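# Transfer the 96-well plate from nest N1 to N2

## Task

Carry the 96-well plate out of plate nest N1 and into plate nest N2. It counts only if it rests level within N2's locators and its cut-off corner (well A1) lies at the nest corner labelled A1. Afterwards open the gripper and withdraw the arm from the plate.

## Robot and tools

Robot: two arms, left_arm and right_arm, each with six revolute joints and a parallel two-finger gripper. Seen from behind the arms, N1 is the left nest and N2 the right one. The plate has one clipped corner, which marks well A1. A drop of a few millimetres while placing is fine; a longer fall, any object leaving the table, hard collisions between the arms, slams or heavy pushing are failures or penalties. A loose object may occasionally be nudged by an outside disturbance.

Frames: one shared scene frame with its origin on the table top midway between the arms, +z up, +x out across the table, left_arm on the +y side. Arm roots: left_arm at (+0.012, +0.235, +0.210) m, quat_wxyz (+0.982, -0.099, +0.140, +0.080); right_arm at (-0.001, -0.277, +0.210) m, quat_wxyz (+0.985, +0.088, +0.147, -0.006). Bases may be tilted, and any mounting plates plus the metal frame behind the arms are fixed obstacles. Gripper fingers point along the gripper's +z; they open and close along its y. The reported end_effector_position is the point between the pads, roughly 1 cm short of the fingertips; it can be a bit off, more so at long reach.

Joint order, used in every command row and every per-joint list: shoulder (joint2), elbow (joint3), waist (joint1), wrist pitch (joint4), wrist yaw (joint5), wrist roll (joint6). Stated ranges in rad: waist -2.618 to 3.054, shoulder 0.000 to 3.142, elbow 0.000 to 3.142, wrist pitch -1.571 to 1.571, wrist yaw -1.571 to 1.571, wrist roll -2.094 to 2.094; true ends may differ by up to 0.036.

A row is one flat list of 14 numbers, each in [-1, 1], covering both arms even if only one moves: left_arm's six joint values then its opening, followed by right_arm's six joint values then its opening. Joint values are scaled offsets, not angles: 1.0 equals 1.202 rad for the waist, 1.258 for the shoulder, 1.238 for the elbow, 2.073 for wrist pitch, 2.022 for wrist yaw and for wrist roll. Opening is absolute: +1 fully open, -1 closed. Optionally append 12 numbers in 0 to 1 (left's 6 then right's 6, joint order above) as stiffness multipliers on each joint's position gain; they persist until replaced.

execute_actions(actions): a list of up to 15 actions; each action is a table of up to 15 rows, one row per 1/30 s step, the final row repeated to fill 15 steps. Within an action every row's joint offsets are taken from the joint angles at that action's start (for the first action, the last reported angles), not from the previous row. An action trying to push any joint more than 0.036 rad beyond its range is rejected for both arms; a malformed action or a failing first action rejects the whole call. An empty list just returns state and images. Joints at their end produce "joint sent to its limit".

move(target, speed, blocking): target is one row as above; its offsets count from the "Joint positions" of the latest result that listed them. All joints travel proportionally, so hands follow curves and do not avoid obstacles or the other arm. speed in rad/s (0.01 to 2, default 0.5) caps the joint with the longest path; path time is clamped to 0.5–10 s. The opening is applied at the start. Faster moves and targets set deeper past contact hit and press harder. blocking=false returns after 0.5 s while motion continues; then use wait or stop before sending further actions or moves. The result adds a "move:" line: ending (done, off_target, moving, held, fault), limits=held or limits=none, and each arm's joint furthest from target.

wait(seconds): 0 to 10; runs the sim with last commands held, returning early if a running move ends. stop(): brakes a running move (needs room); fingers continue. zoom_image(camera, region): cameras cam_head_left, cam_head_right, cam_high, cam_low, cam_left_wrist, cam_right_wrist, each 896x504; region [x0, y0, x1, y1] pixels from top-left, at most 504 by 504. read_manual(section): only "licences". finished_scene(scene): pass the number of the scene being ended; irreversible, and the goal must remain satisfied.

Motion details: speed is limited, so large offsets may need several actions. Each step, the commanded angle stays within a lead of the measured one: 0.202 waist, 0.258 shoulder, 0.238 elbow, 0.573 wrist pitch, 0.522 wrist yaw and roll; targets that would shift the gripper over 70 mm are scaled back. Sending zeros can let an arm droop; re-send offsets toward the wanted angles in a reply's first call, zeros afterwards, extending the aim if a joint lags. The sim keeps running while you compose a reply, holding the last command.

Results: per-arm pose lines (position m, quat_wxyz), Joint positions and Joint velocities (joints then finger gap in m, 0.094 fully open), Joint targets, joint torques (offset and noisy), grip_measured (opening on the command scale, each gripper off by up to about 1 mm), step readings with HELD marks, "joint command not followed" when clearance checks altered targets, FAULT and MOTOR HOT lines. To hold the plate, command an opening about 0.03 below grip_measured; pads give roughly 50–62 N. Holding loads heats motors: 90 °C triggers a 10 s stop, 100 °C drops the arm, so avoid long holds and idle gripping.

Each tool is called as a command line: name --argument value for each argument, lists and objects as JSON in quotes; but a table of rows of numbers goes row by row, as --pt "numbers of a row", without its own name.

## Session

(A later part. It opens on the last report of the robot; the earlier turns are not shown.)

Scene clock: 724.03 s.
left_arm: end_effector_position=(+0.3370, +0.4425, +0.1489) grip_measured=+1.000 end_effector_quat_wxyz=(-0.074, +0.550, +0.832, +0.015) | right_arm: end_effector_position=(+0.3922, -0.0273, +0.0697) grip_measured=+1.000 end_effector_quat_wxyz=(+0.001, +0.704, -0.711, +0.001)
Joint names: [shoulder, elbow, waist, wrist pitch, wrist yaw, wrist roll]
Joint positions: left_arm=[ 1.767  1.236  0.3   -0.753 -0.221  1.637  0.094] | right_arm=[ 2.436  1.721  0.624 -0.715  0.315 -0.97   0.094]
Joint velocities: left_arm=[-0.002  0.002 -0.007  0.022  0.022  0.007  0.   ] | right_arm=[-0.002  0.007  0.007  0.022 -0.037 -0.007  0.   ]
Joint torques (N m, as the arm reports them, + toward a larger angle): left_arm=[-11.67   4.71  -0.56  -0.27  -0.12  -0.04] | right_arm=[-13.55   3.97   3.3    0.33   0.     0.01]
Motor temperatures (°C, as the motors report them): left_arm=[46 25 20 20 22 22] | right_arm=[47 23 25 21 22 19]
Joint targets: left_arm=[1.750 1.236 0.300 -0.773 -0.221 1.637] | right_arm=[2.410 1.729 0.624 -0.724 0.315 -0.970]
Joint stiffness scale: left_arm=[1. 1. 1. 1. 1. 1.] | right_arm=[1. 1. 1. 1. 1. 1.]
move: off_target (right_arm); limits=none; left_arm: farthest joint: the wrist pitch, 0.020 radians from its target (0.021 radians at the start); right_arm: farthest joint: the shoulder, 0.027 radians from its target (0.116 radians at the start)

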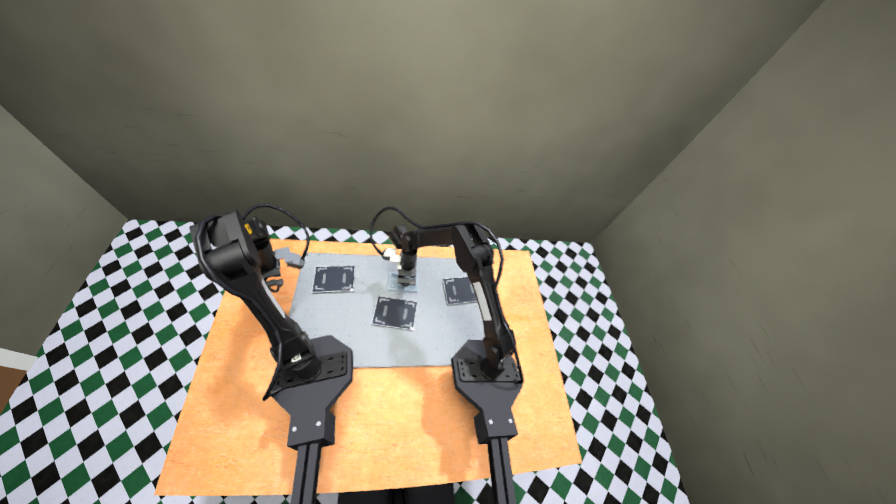

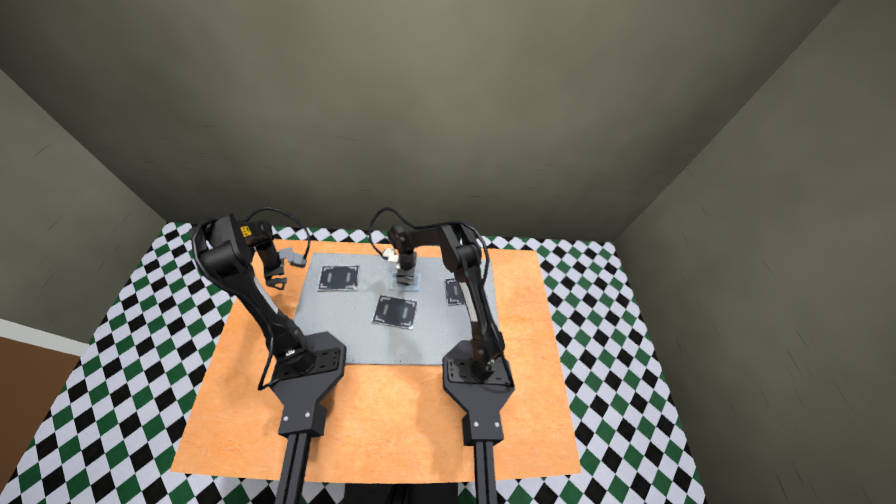

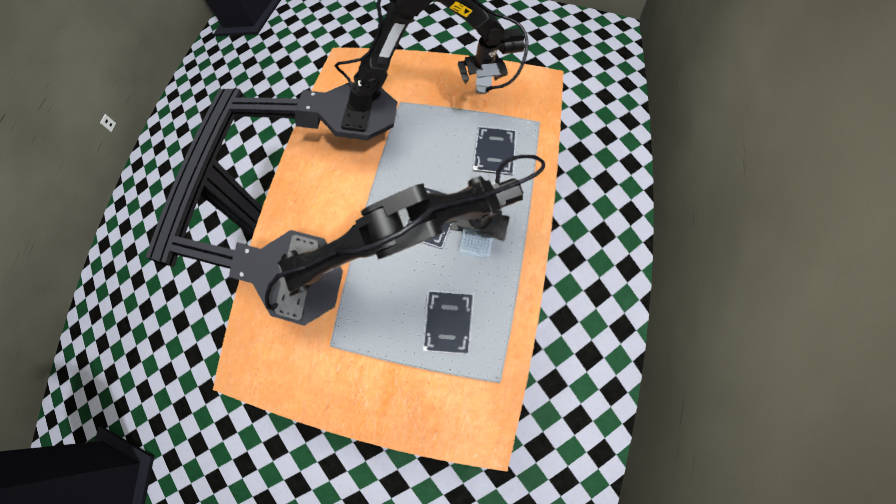

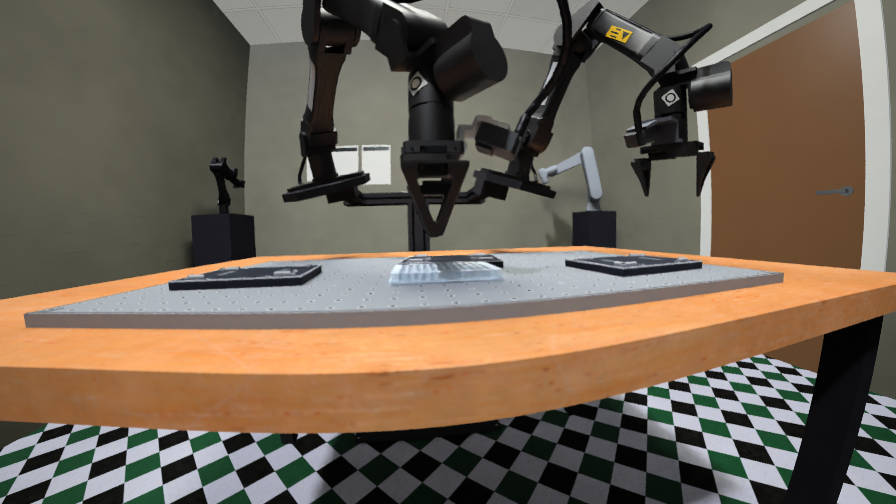

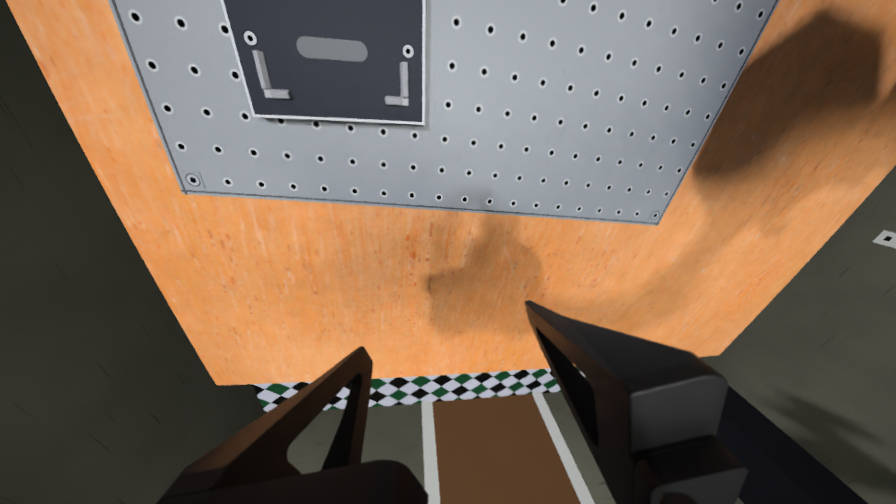

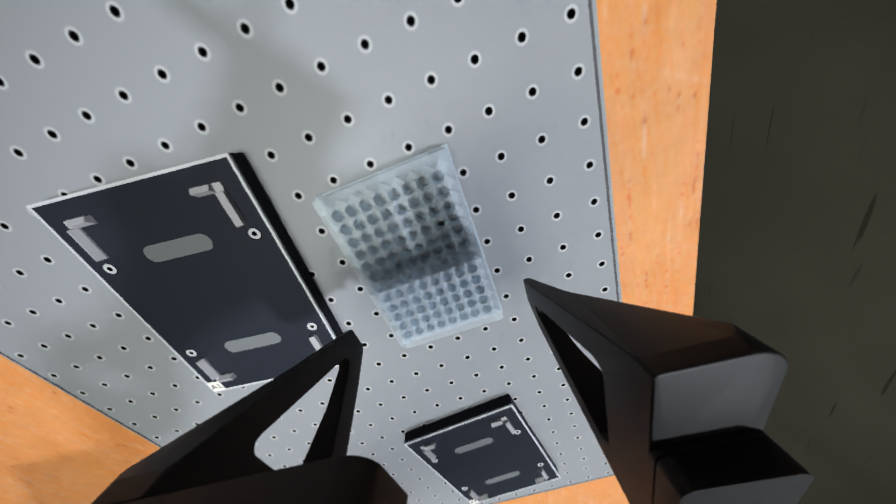

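move --target '[0.588,0.497,-0.933,-0.040,-0.064,-0.350,1, -0.55,-0.392,-0.769,-0.017,-0.047,-0.33,1]' --speed 0.7

Scene clock: 734.83 s.
left_arm: end_effector_position=(+0.3982, -0.0289, +0.0877) grip_measured=+1.000 end_effector_quat_wxyz=(-0.008, +0.713, +0.701, +0.003) | right_arm: end_effector_position=(+0.3613, -0.4365, +0.1514) grip_measured=+1.000 end_effector_quat_wxyz=(-0.070, -0.606, +0.792, -0.035)
Joint names: [shoulder, elbow, waist, wrist pitch, wrist yaw, wrist roll]
Joint positions: left_arm=[ 2.51   1.821 -0.822 -0.821 -0.344  0.936  0.094] | right_arm=[ 1.771  1.255 -0.301 -0.74   0.232 -1.629  0.094]
Joint velocities: left_arm=[-0.007  0.002 -0.002 -0.022 -0.022  0.037  0.   ] | right_arm=[-0.007  0.007 -0.017 -0.007  0.007  0.095  0.   ]
Joint torques (N m, as the arm reports them, + toward a larger angle): left_arm=[-13.59   7.23  -4.23  -0.17  -0.08  -0.1 ] | right_arm=[-11.23   2.23   0.56   0.32  -0.04  -0.03]
Motor temperatures (°C, as the motors report them): left_arm=[46 25 21 20 22 22] | right_arm=[47 23 25 21 22 19]
Joint targets: left_arm=[2.507 1.851 -0.822 -0.835 -0.350 0.930] | right_arm=[1.744 1.236 -0.300 -0.750 0.220 -1.638]
Joint stiffness scale: left_arm=[1. 1. 1. 1. 1. 1.] | right_arm=[1. 1. 1. 1. 1. 1.]
move: off_target (left_arm, right_arm); limits=none; left_arm: farthest joint: the elbow, 0.031 radians from its target (0.615 radians at the start); right_arm: farthest joint: the shoulder, 0.027 radians from its target (0.692 radians at the start)

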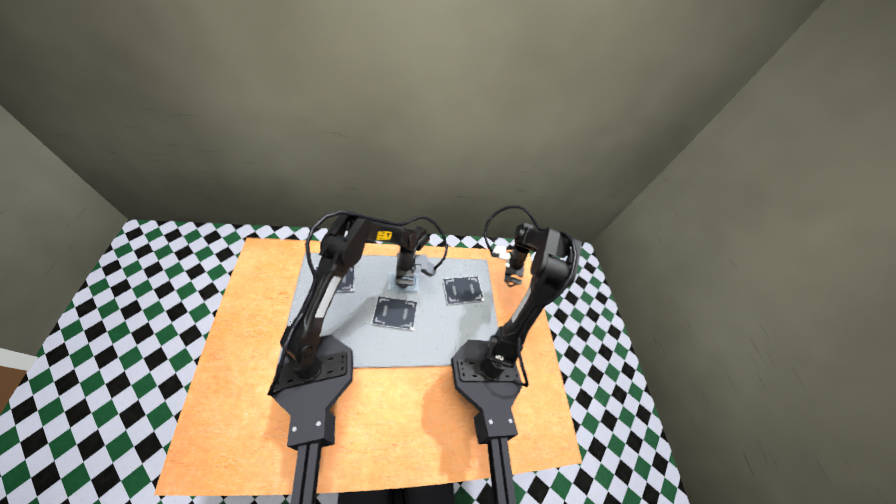

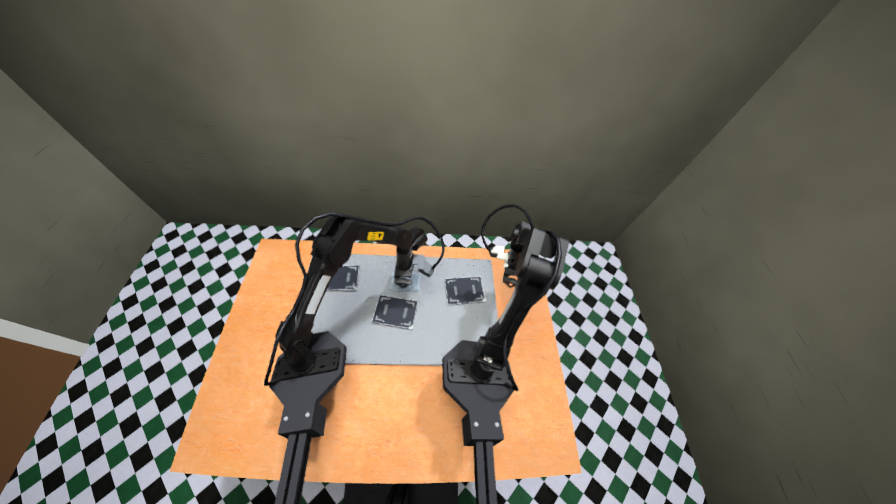

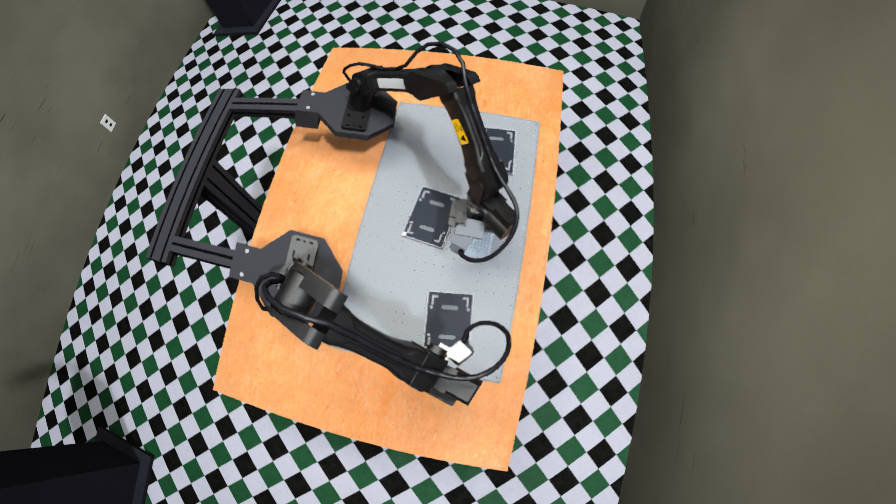

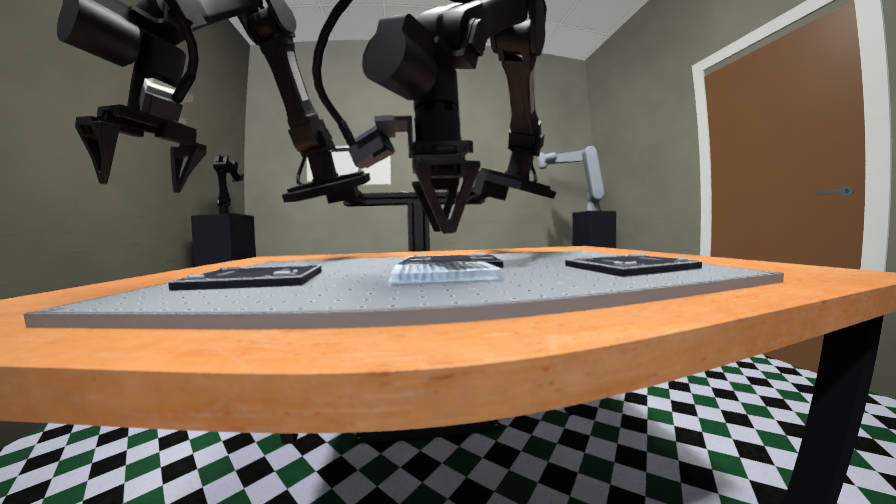

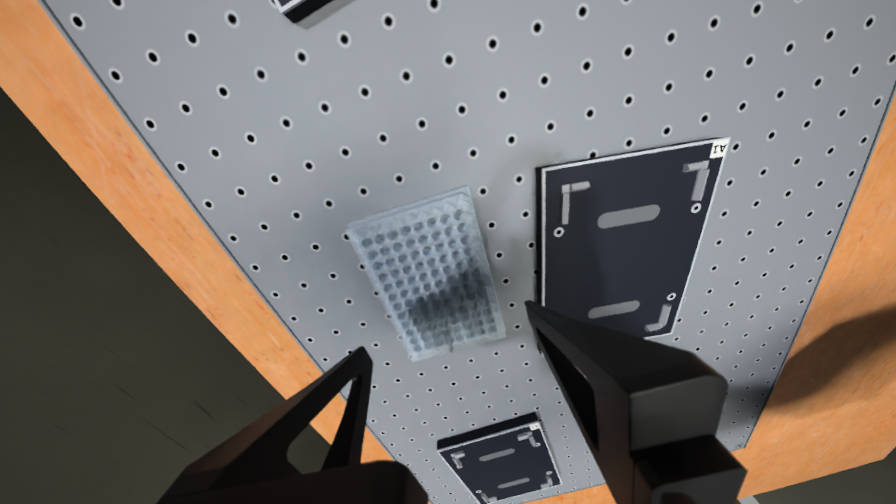

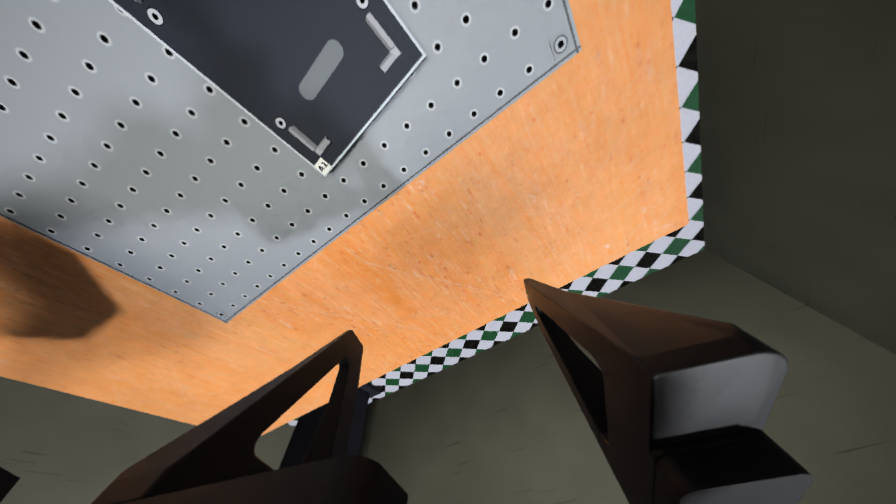

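move --target '[0.024,-0.043,0.054,0.060,0.013,0.024,1, -0.02,0,0,0,0,0,1]' --speed 0.15

Scene clock: 775.63 s.
left_arm: end_effector_position=(+0.4126, -0.0122, +0.0591) grip_measured=+1.000 end_effector_quat_wxyz=(+0.004, +0.701, +0.713, +0.005) | right_arm: end_effector_position=(+0.3613, -0.4365, +0.1514) grip_measured=+1.000 end_effector_quat_wxyz=(-0.070, -0.606, +0.792, -0.035)
Joint names: [shoulder, elbow, waist, wrist pitch, wrist yaw, wrist roll]
Joint positions: left_arm=[ 2.536  1.781 -0.757 -0.707 -0.338  0.978  0.094] | right_arm=[ 1.771  1.255 -0.301 -0.74   0.232 -1.63   0.094]
Joint velocities: left_arm=[-0.002 -0.007 -0.002  0.007 -0.066 -0.022  0.   ] | right_arm=[-0.002  0.012 -0.012  0.007 -0.081  0.007  0.   ]
Joint torques (N m, as the arm reports them, + toward a larger angle): left_arm=[-13.01   3.45  -4.1    0.1    0.2    0.01] | right_arm=[-11.09   3.61   0.49   0.44   0.08   0.03]
Motor temperatures (°C, as the motors report them): left_arm=[49 27 21 20 22 22] | right_arm=[44 22 24 21 22 19]
Joint targets: left_arm=[2.540 1.767 -0.757 -0.696 -0.318 0.984] | right_arm=[1.746 1.255 -0.301 -0.740 0.233 -1.629]
Joint stiffness scale: left_arm=[1. 1. 1. 1. 1. 1.] | right_arm=[1. 1. 1. 1. 1. 1.]
move: off_target (left_arm, right_arm); limits=none; left_arm: farthest joint: the wrist yaw, 0.021 radians from its target (0.026 radians at the start); right_arm: farthest joint: the shoulder, 0.026 radians from its target (0.026 radians at the start)

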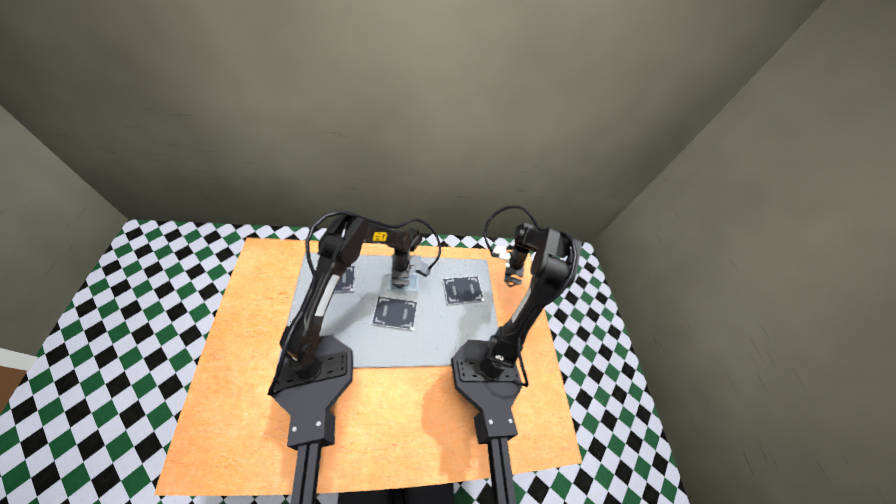

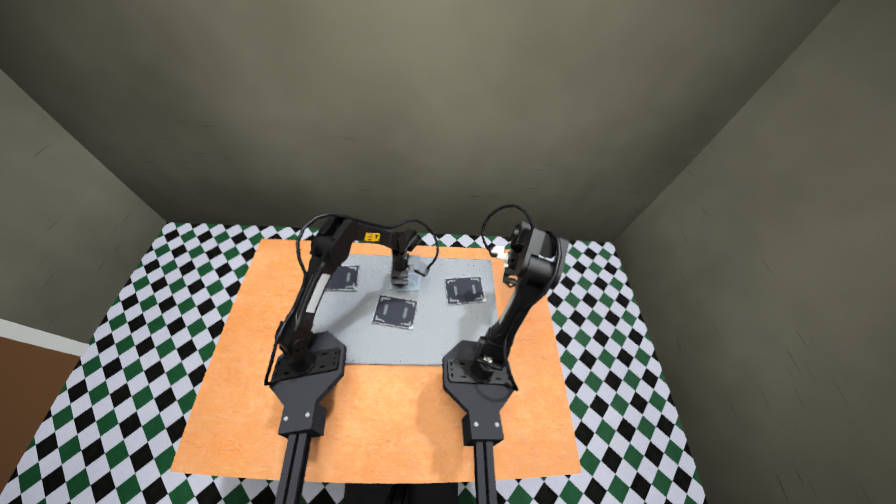

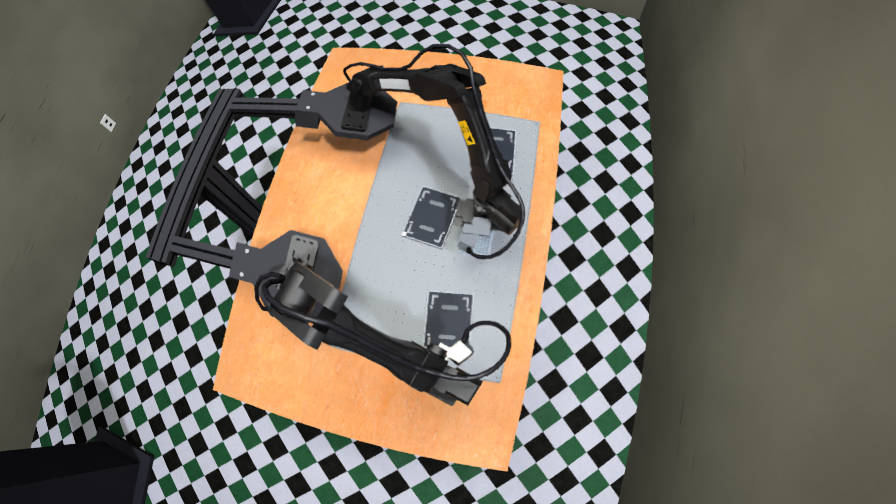

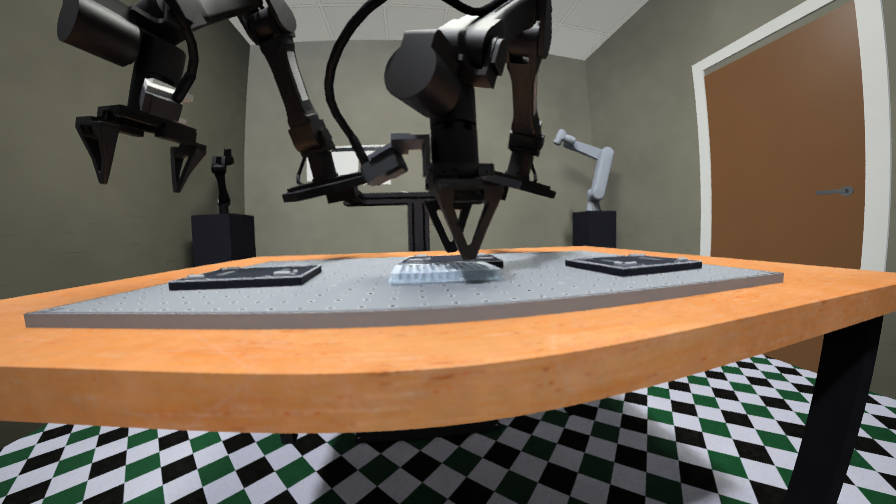

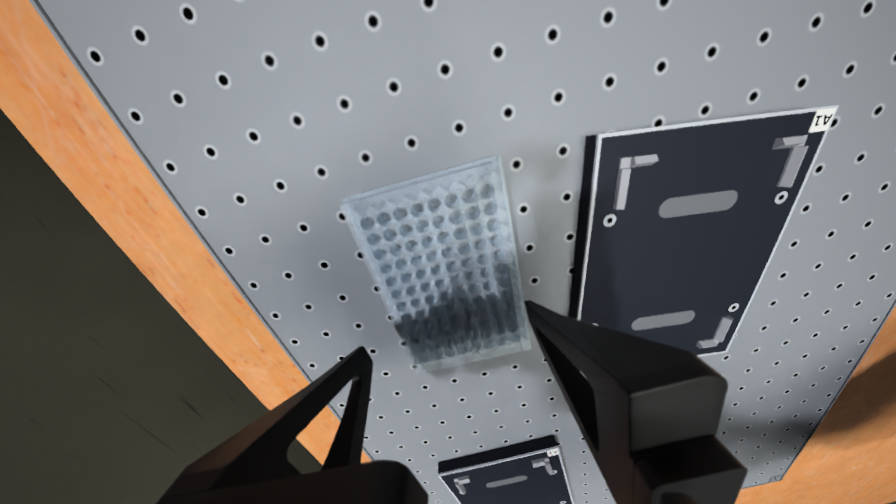

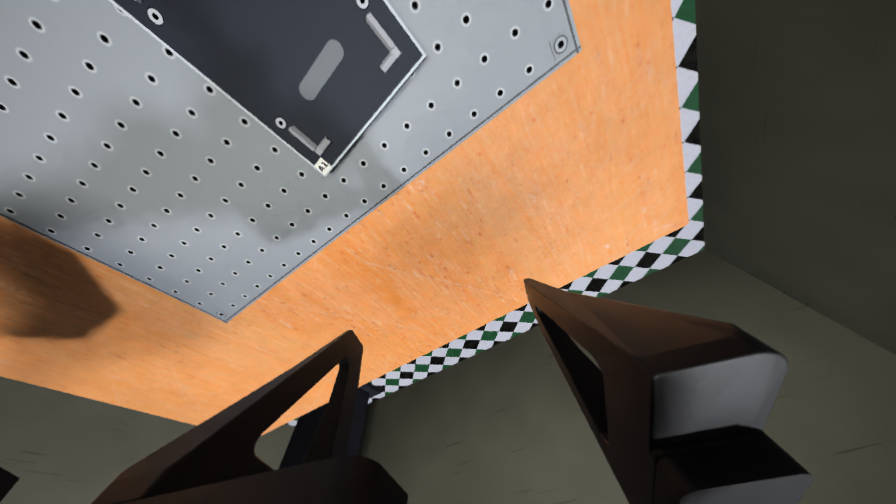

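move --target '[0.012,0.068,-0.028,-0.024,0,-0.013,1, -0.02,0,0,0,0,0,1]' --speed 0.15

Scene clock: 797.97 s.
left_arm: end_effector_position=(+0.4214, -0.0231, +0.0705) grip_measured=+1.000 end_effector_quat_wxyz=(+0.015, +0.696, +0.717, +0.007) | right_arm: end_effector_position=(+0.3613, -0.4365, +0.1514) grip_measured=+1.000 end_effector_quat_wxyz=(-0.070, -0.606, +0.792, -0.035)
Joint names: [shoulder, elbow, waist, wrist pitch, wrist yaw, wrist roll]
Joint positions: left_arm=[ 2.543  1.84  -0.773 -0.742 -0.338  0.958  0.094] | right_arm=[ 1.771  1.255 -0.301 -0.74   0.232 -1.63   0.094]
Joint velocities: left_arm=[ 0.012  0.002  0.002 -0.007 -0.007  0.022  0.   ] | right_arm=[ 0.017 -0.002  0.012  0.051 -0.007  0.037  0.   ]
Joint torques (N m, as the arm reports them, + toward a larger angle): left_arm=[-12.9    6.79  -5.79  -0.1   -0.03  -0.09] | right_arm=[-11.08   3.63   0.5    0.44   0.09   0.02]
Motor temperatures (°C, as the motors report them): left_arm=[49 26 22 20 22 22] | right_arm=[44 22 24 21 22 19]
Joint targets: left_arm=[2.551 1.865 -0.791 -0.757 -0.339 0.952] | right_arm=[1.746 1.255 -0.301 -0.740 0.232 -1.630]
Joint stiffness scale: left_arm=[1. 1. 1. 1. 1. 1.] | right_arm=[1. 1. 1. 1. 1. 1.]
move: off_target (left_arm, right_arm); limits=none; left_arm: farthest joint: the elbow, 0.025 radians from its target (0.084 radians at the start); right_arm: farthest joint: the shoulder, 0.026 radians from its target (0.026 radians at the start)

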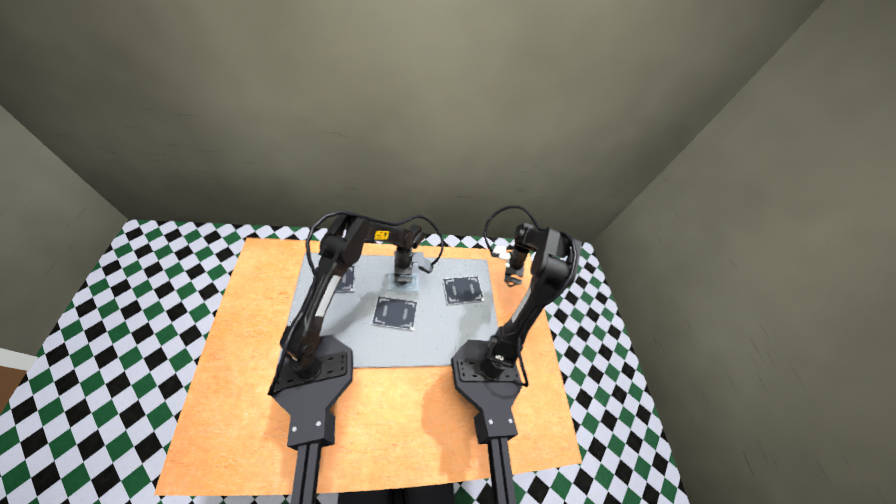

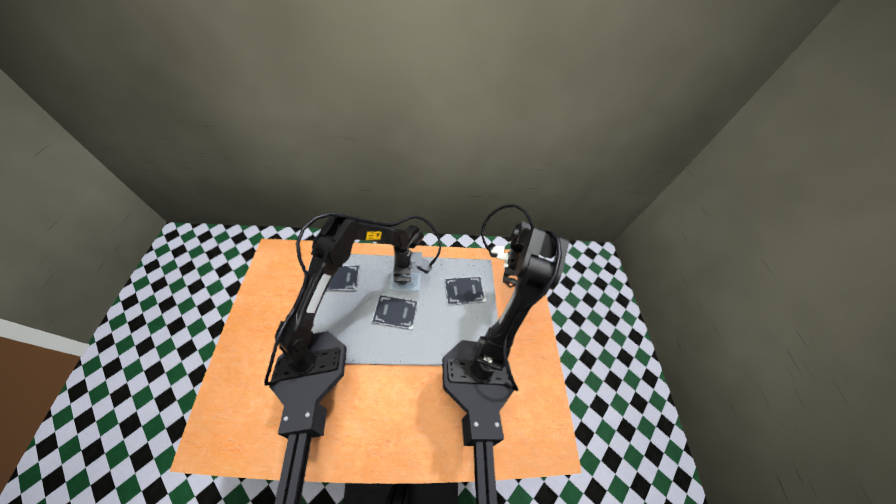

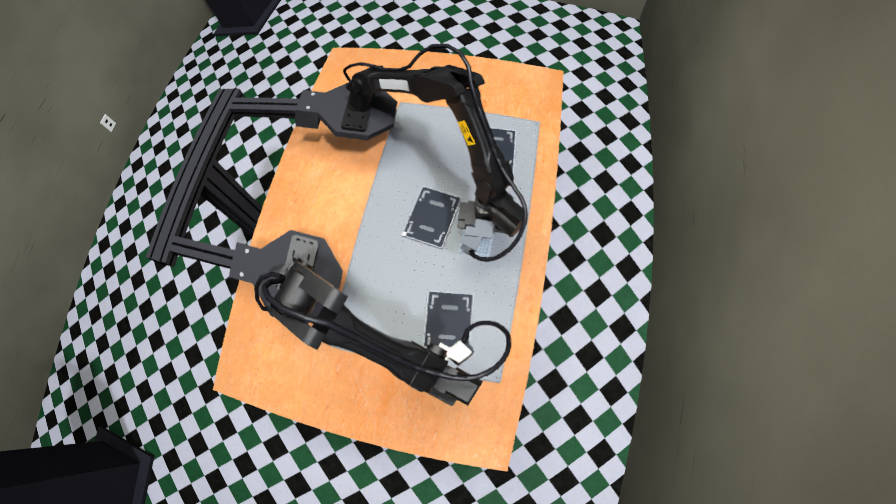

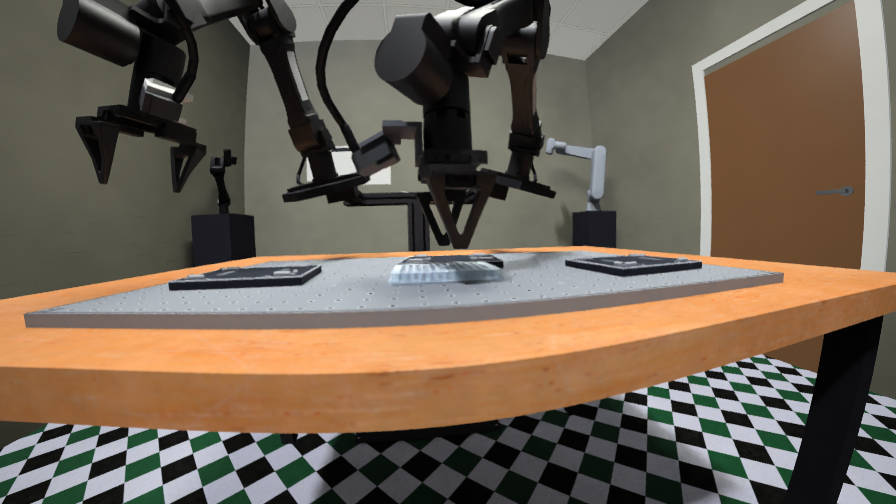

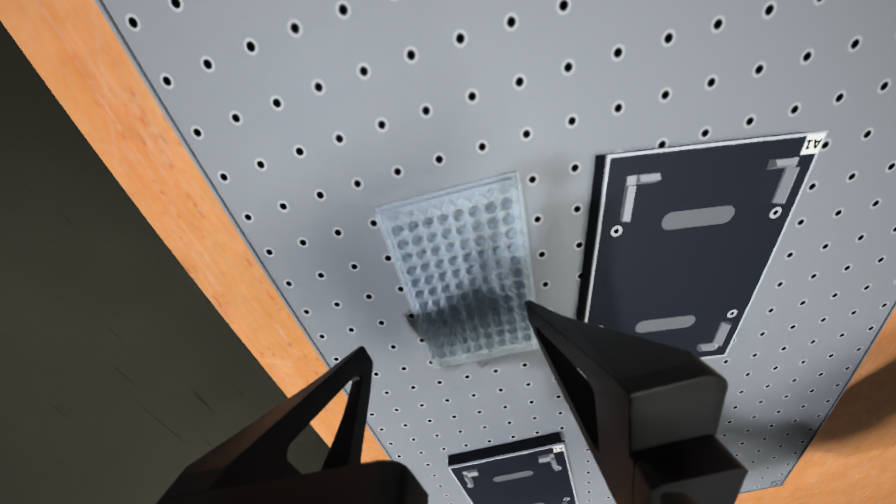

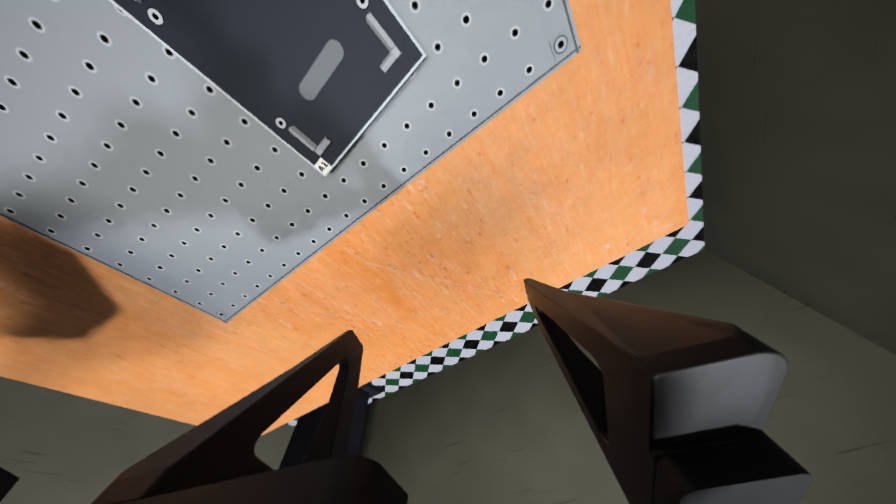

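move --target '[0.031,0.012,-0.029,-0.003,0.004,-0.002,1, -0.02,0,0,0,0,0,1]' --speed 0.06

zoom_image --camera "cam_left_wrist" --region '[280,130,620,400]'

Scene clock: 813.37 s.
left_arm: end_effector_position=(+0.4077, -0.0293, +0.0584) grip_measured=+1.000 end_effector_quat_wxyz=(+0.002, +0.706, +0.708, +0.003) | right_arm: end_effector_position=(+0.3613, -0.4365, +0.1514) grip_measured=+1.000 end_effector_quat_wxyz=(-0.070, -0.606, +0.792, -0.035)
Joint names: [shoulder, elbow, waist, wrist pitch, wrist yaw, wrist roll]
Joint positions: left_arm=[ 2.577  1.84  -0.789 -0.742 -0.338  0.958  0.094] | right_arm=[ 1.771  1.255 -0.301 -0.74   0.232 -1.63   0.094]
Joint velocities: left_arm=[-0.012 -0.002 -0.017  0.007  0.022 -0.037  0.   ] | right_arm=[-0.007 -0.007 -0.002 -0.037 -0.022 -0.066  0.   ]
Joint torques (N m, as the arm reports them, + toward a larger angle): left_arm=[-13.26   5.82  -5.71  -0.05   0.06  -0.07] | right_arm=[-11.04   3.61   0.45   0.45   0.09   0.02]
Motor temperatures (°C, as the motors report them): left_arm=[49 27 22 20 22 22] | right_arm=[44 23 24 21 22 19]
Joint targets: left_arm=[2.581 1.855 -0.807 -0.748 -0.330 0.954] | right_arm=[1.746 1.255 -0.301 -0.740 0.232 -1.630]
Joint stiffness scale: left_arm=[1. 1. 1. 1. 1. 1.] | right_arm=[1. 1. 1. 1. 1. 1.]
move: off_target (right_arm); limits=none; left_arm: farthest joint: the waist, 0.018 radians from its target (0.035 radians at the start); right_arm: farthest joint: the shoulder, 0.026 radians from its target (0.026 radians at the start)

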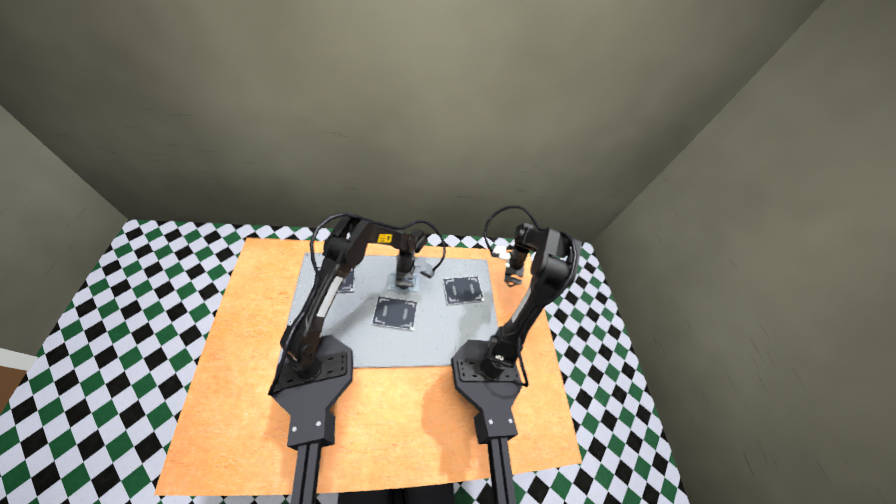

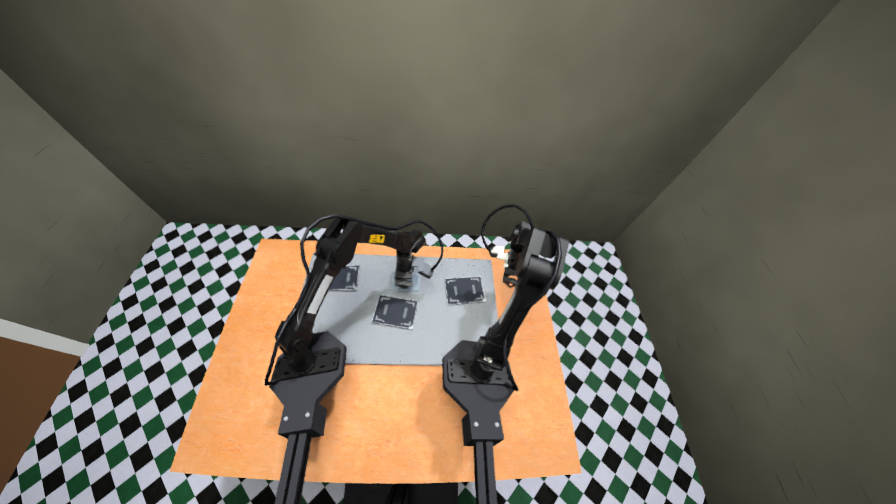

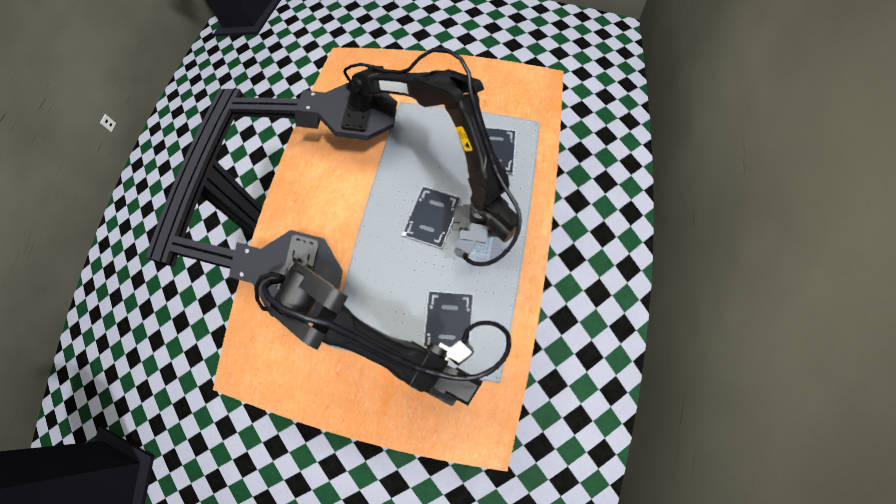

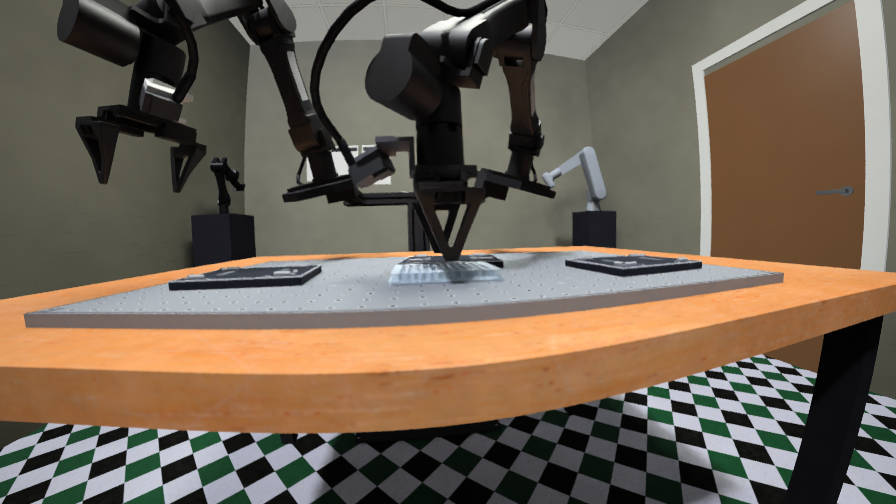

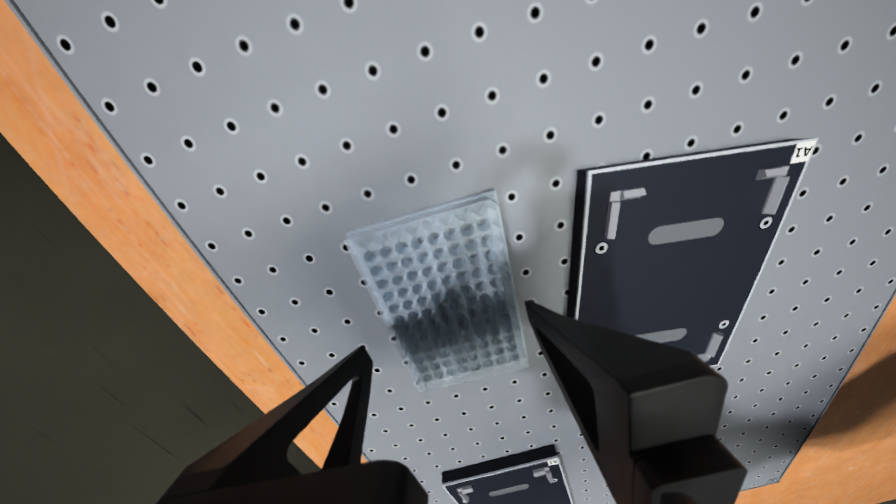

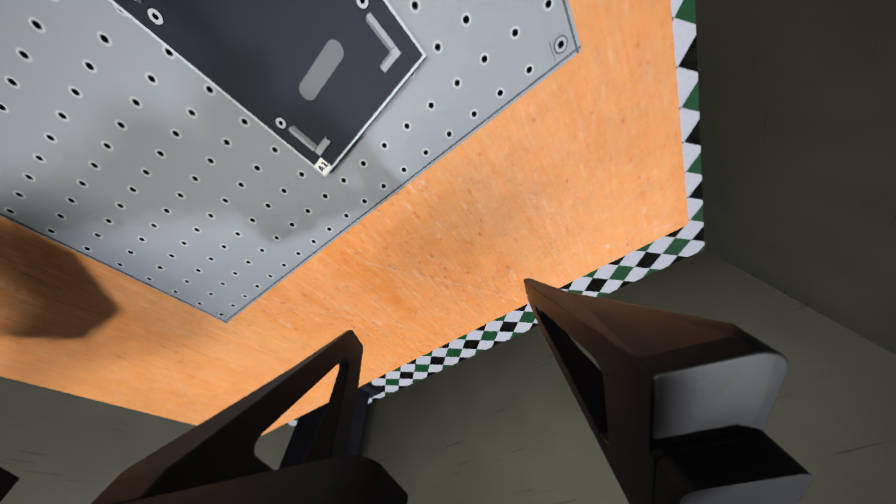

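Region (280, 130, 620, 400) of cam_left_wrist's 896x504 image, scaled by 1.482, with more detail than that image has; it fills the top 400 rows of this view, and the rest is white.

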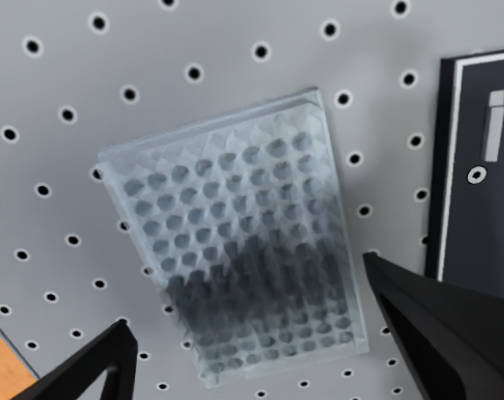

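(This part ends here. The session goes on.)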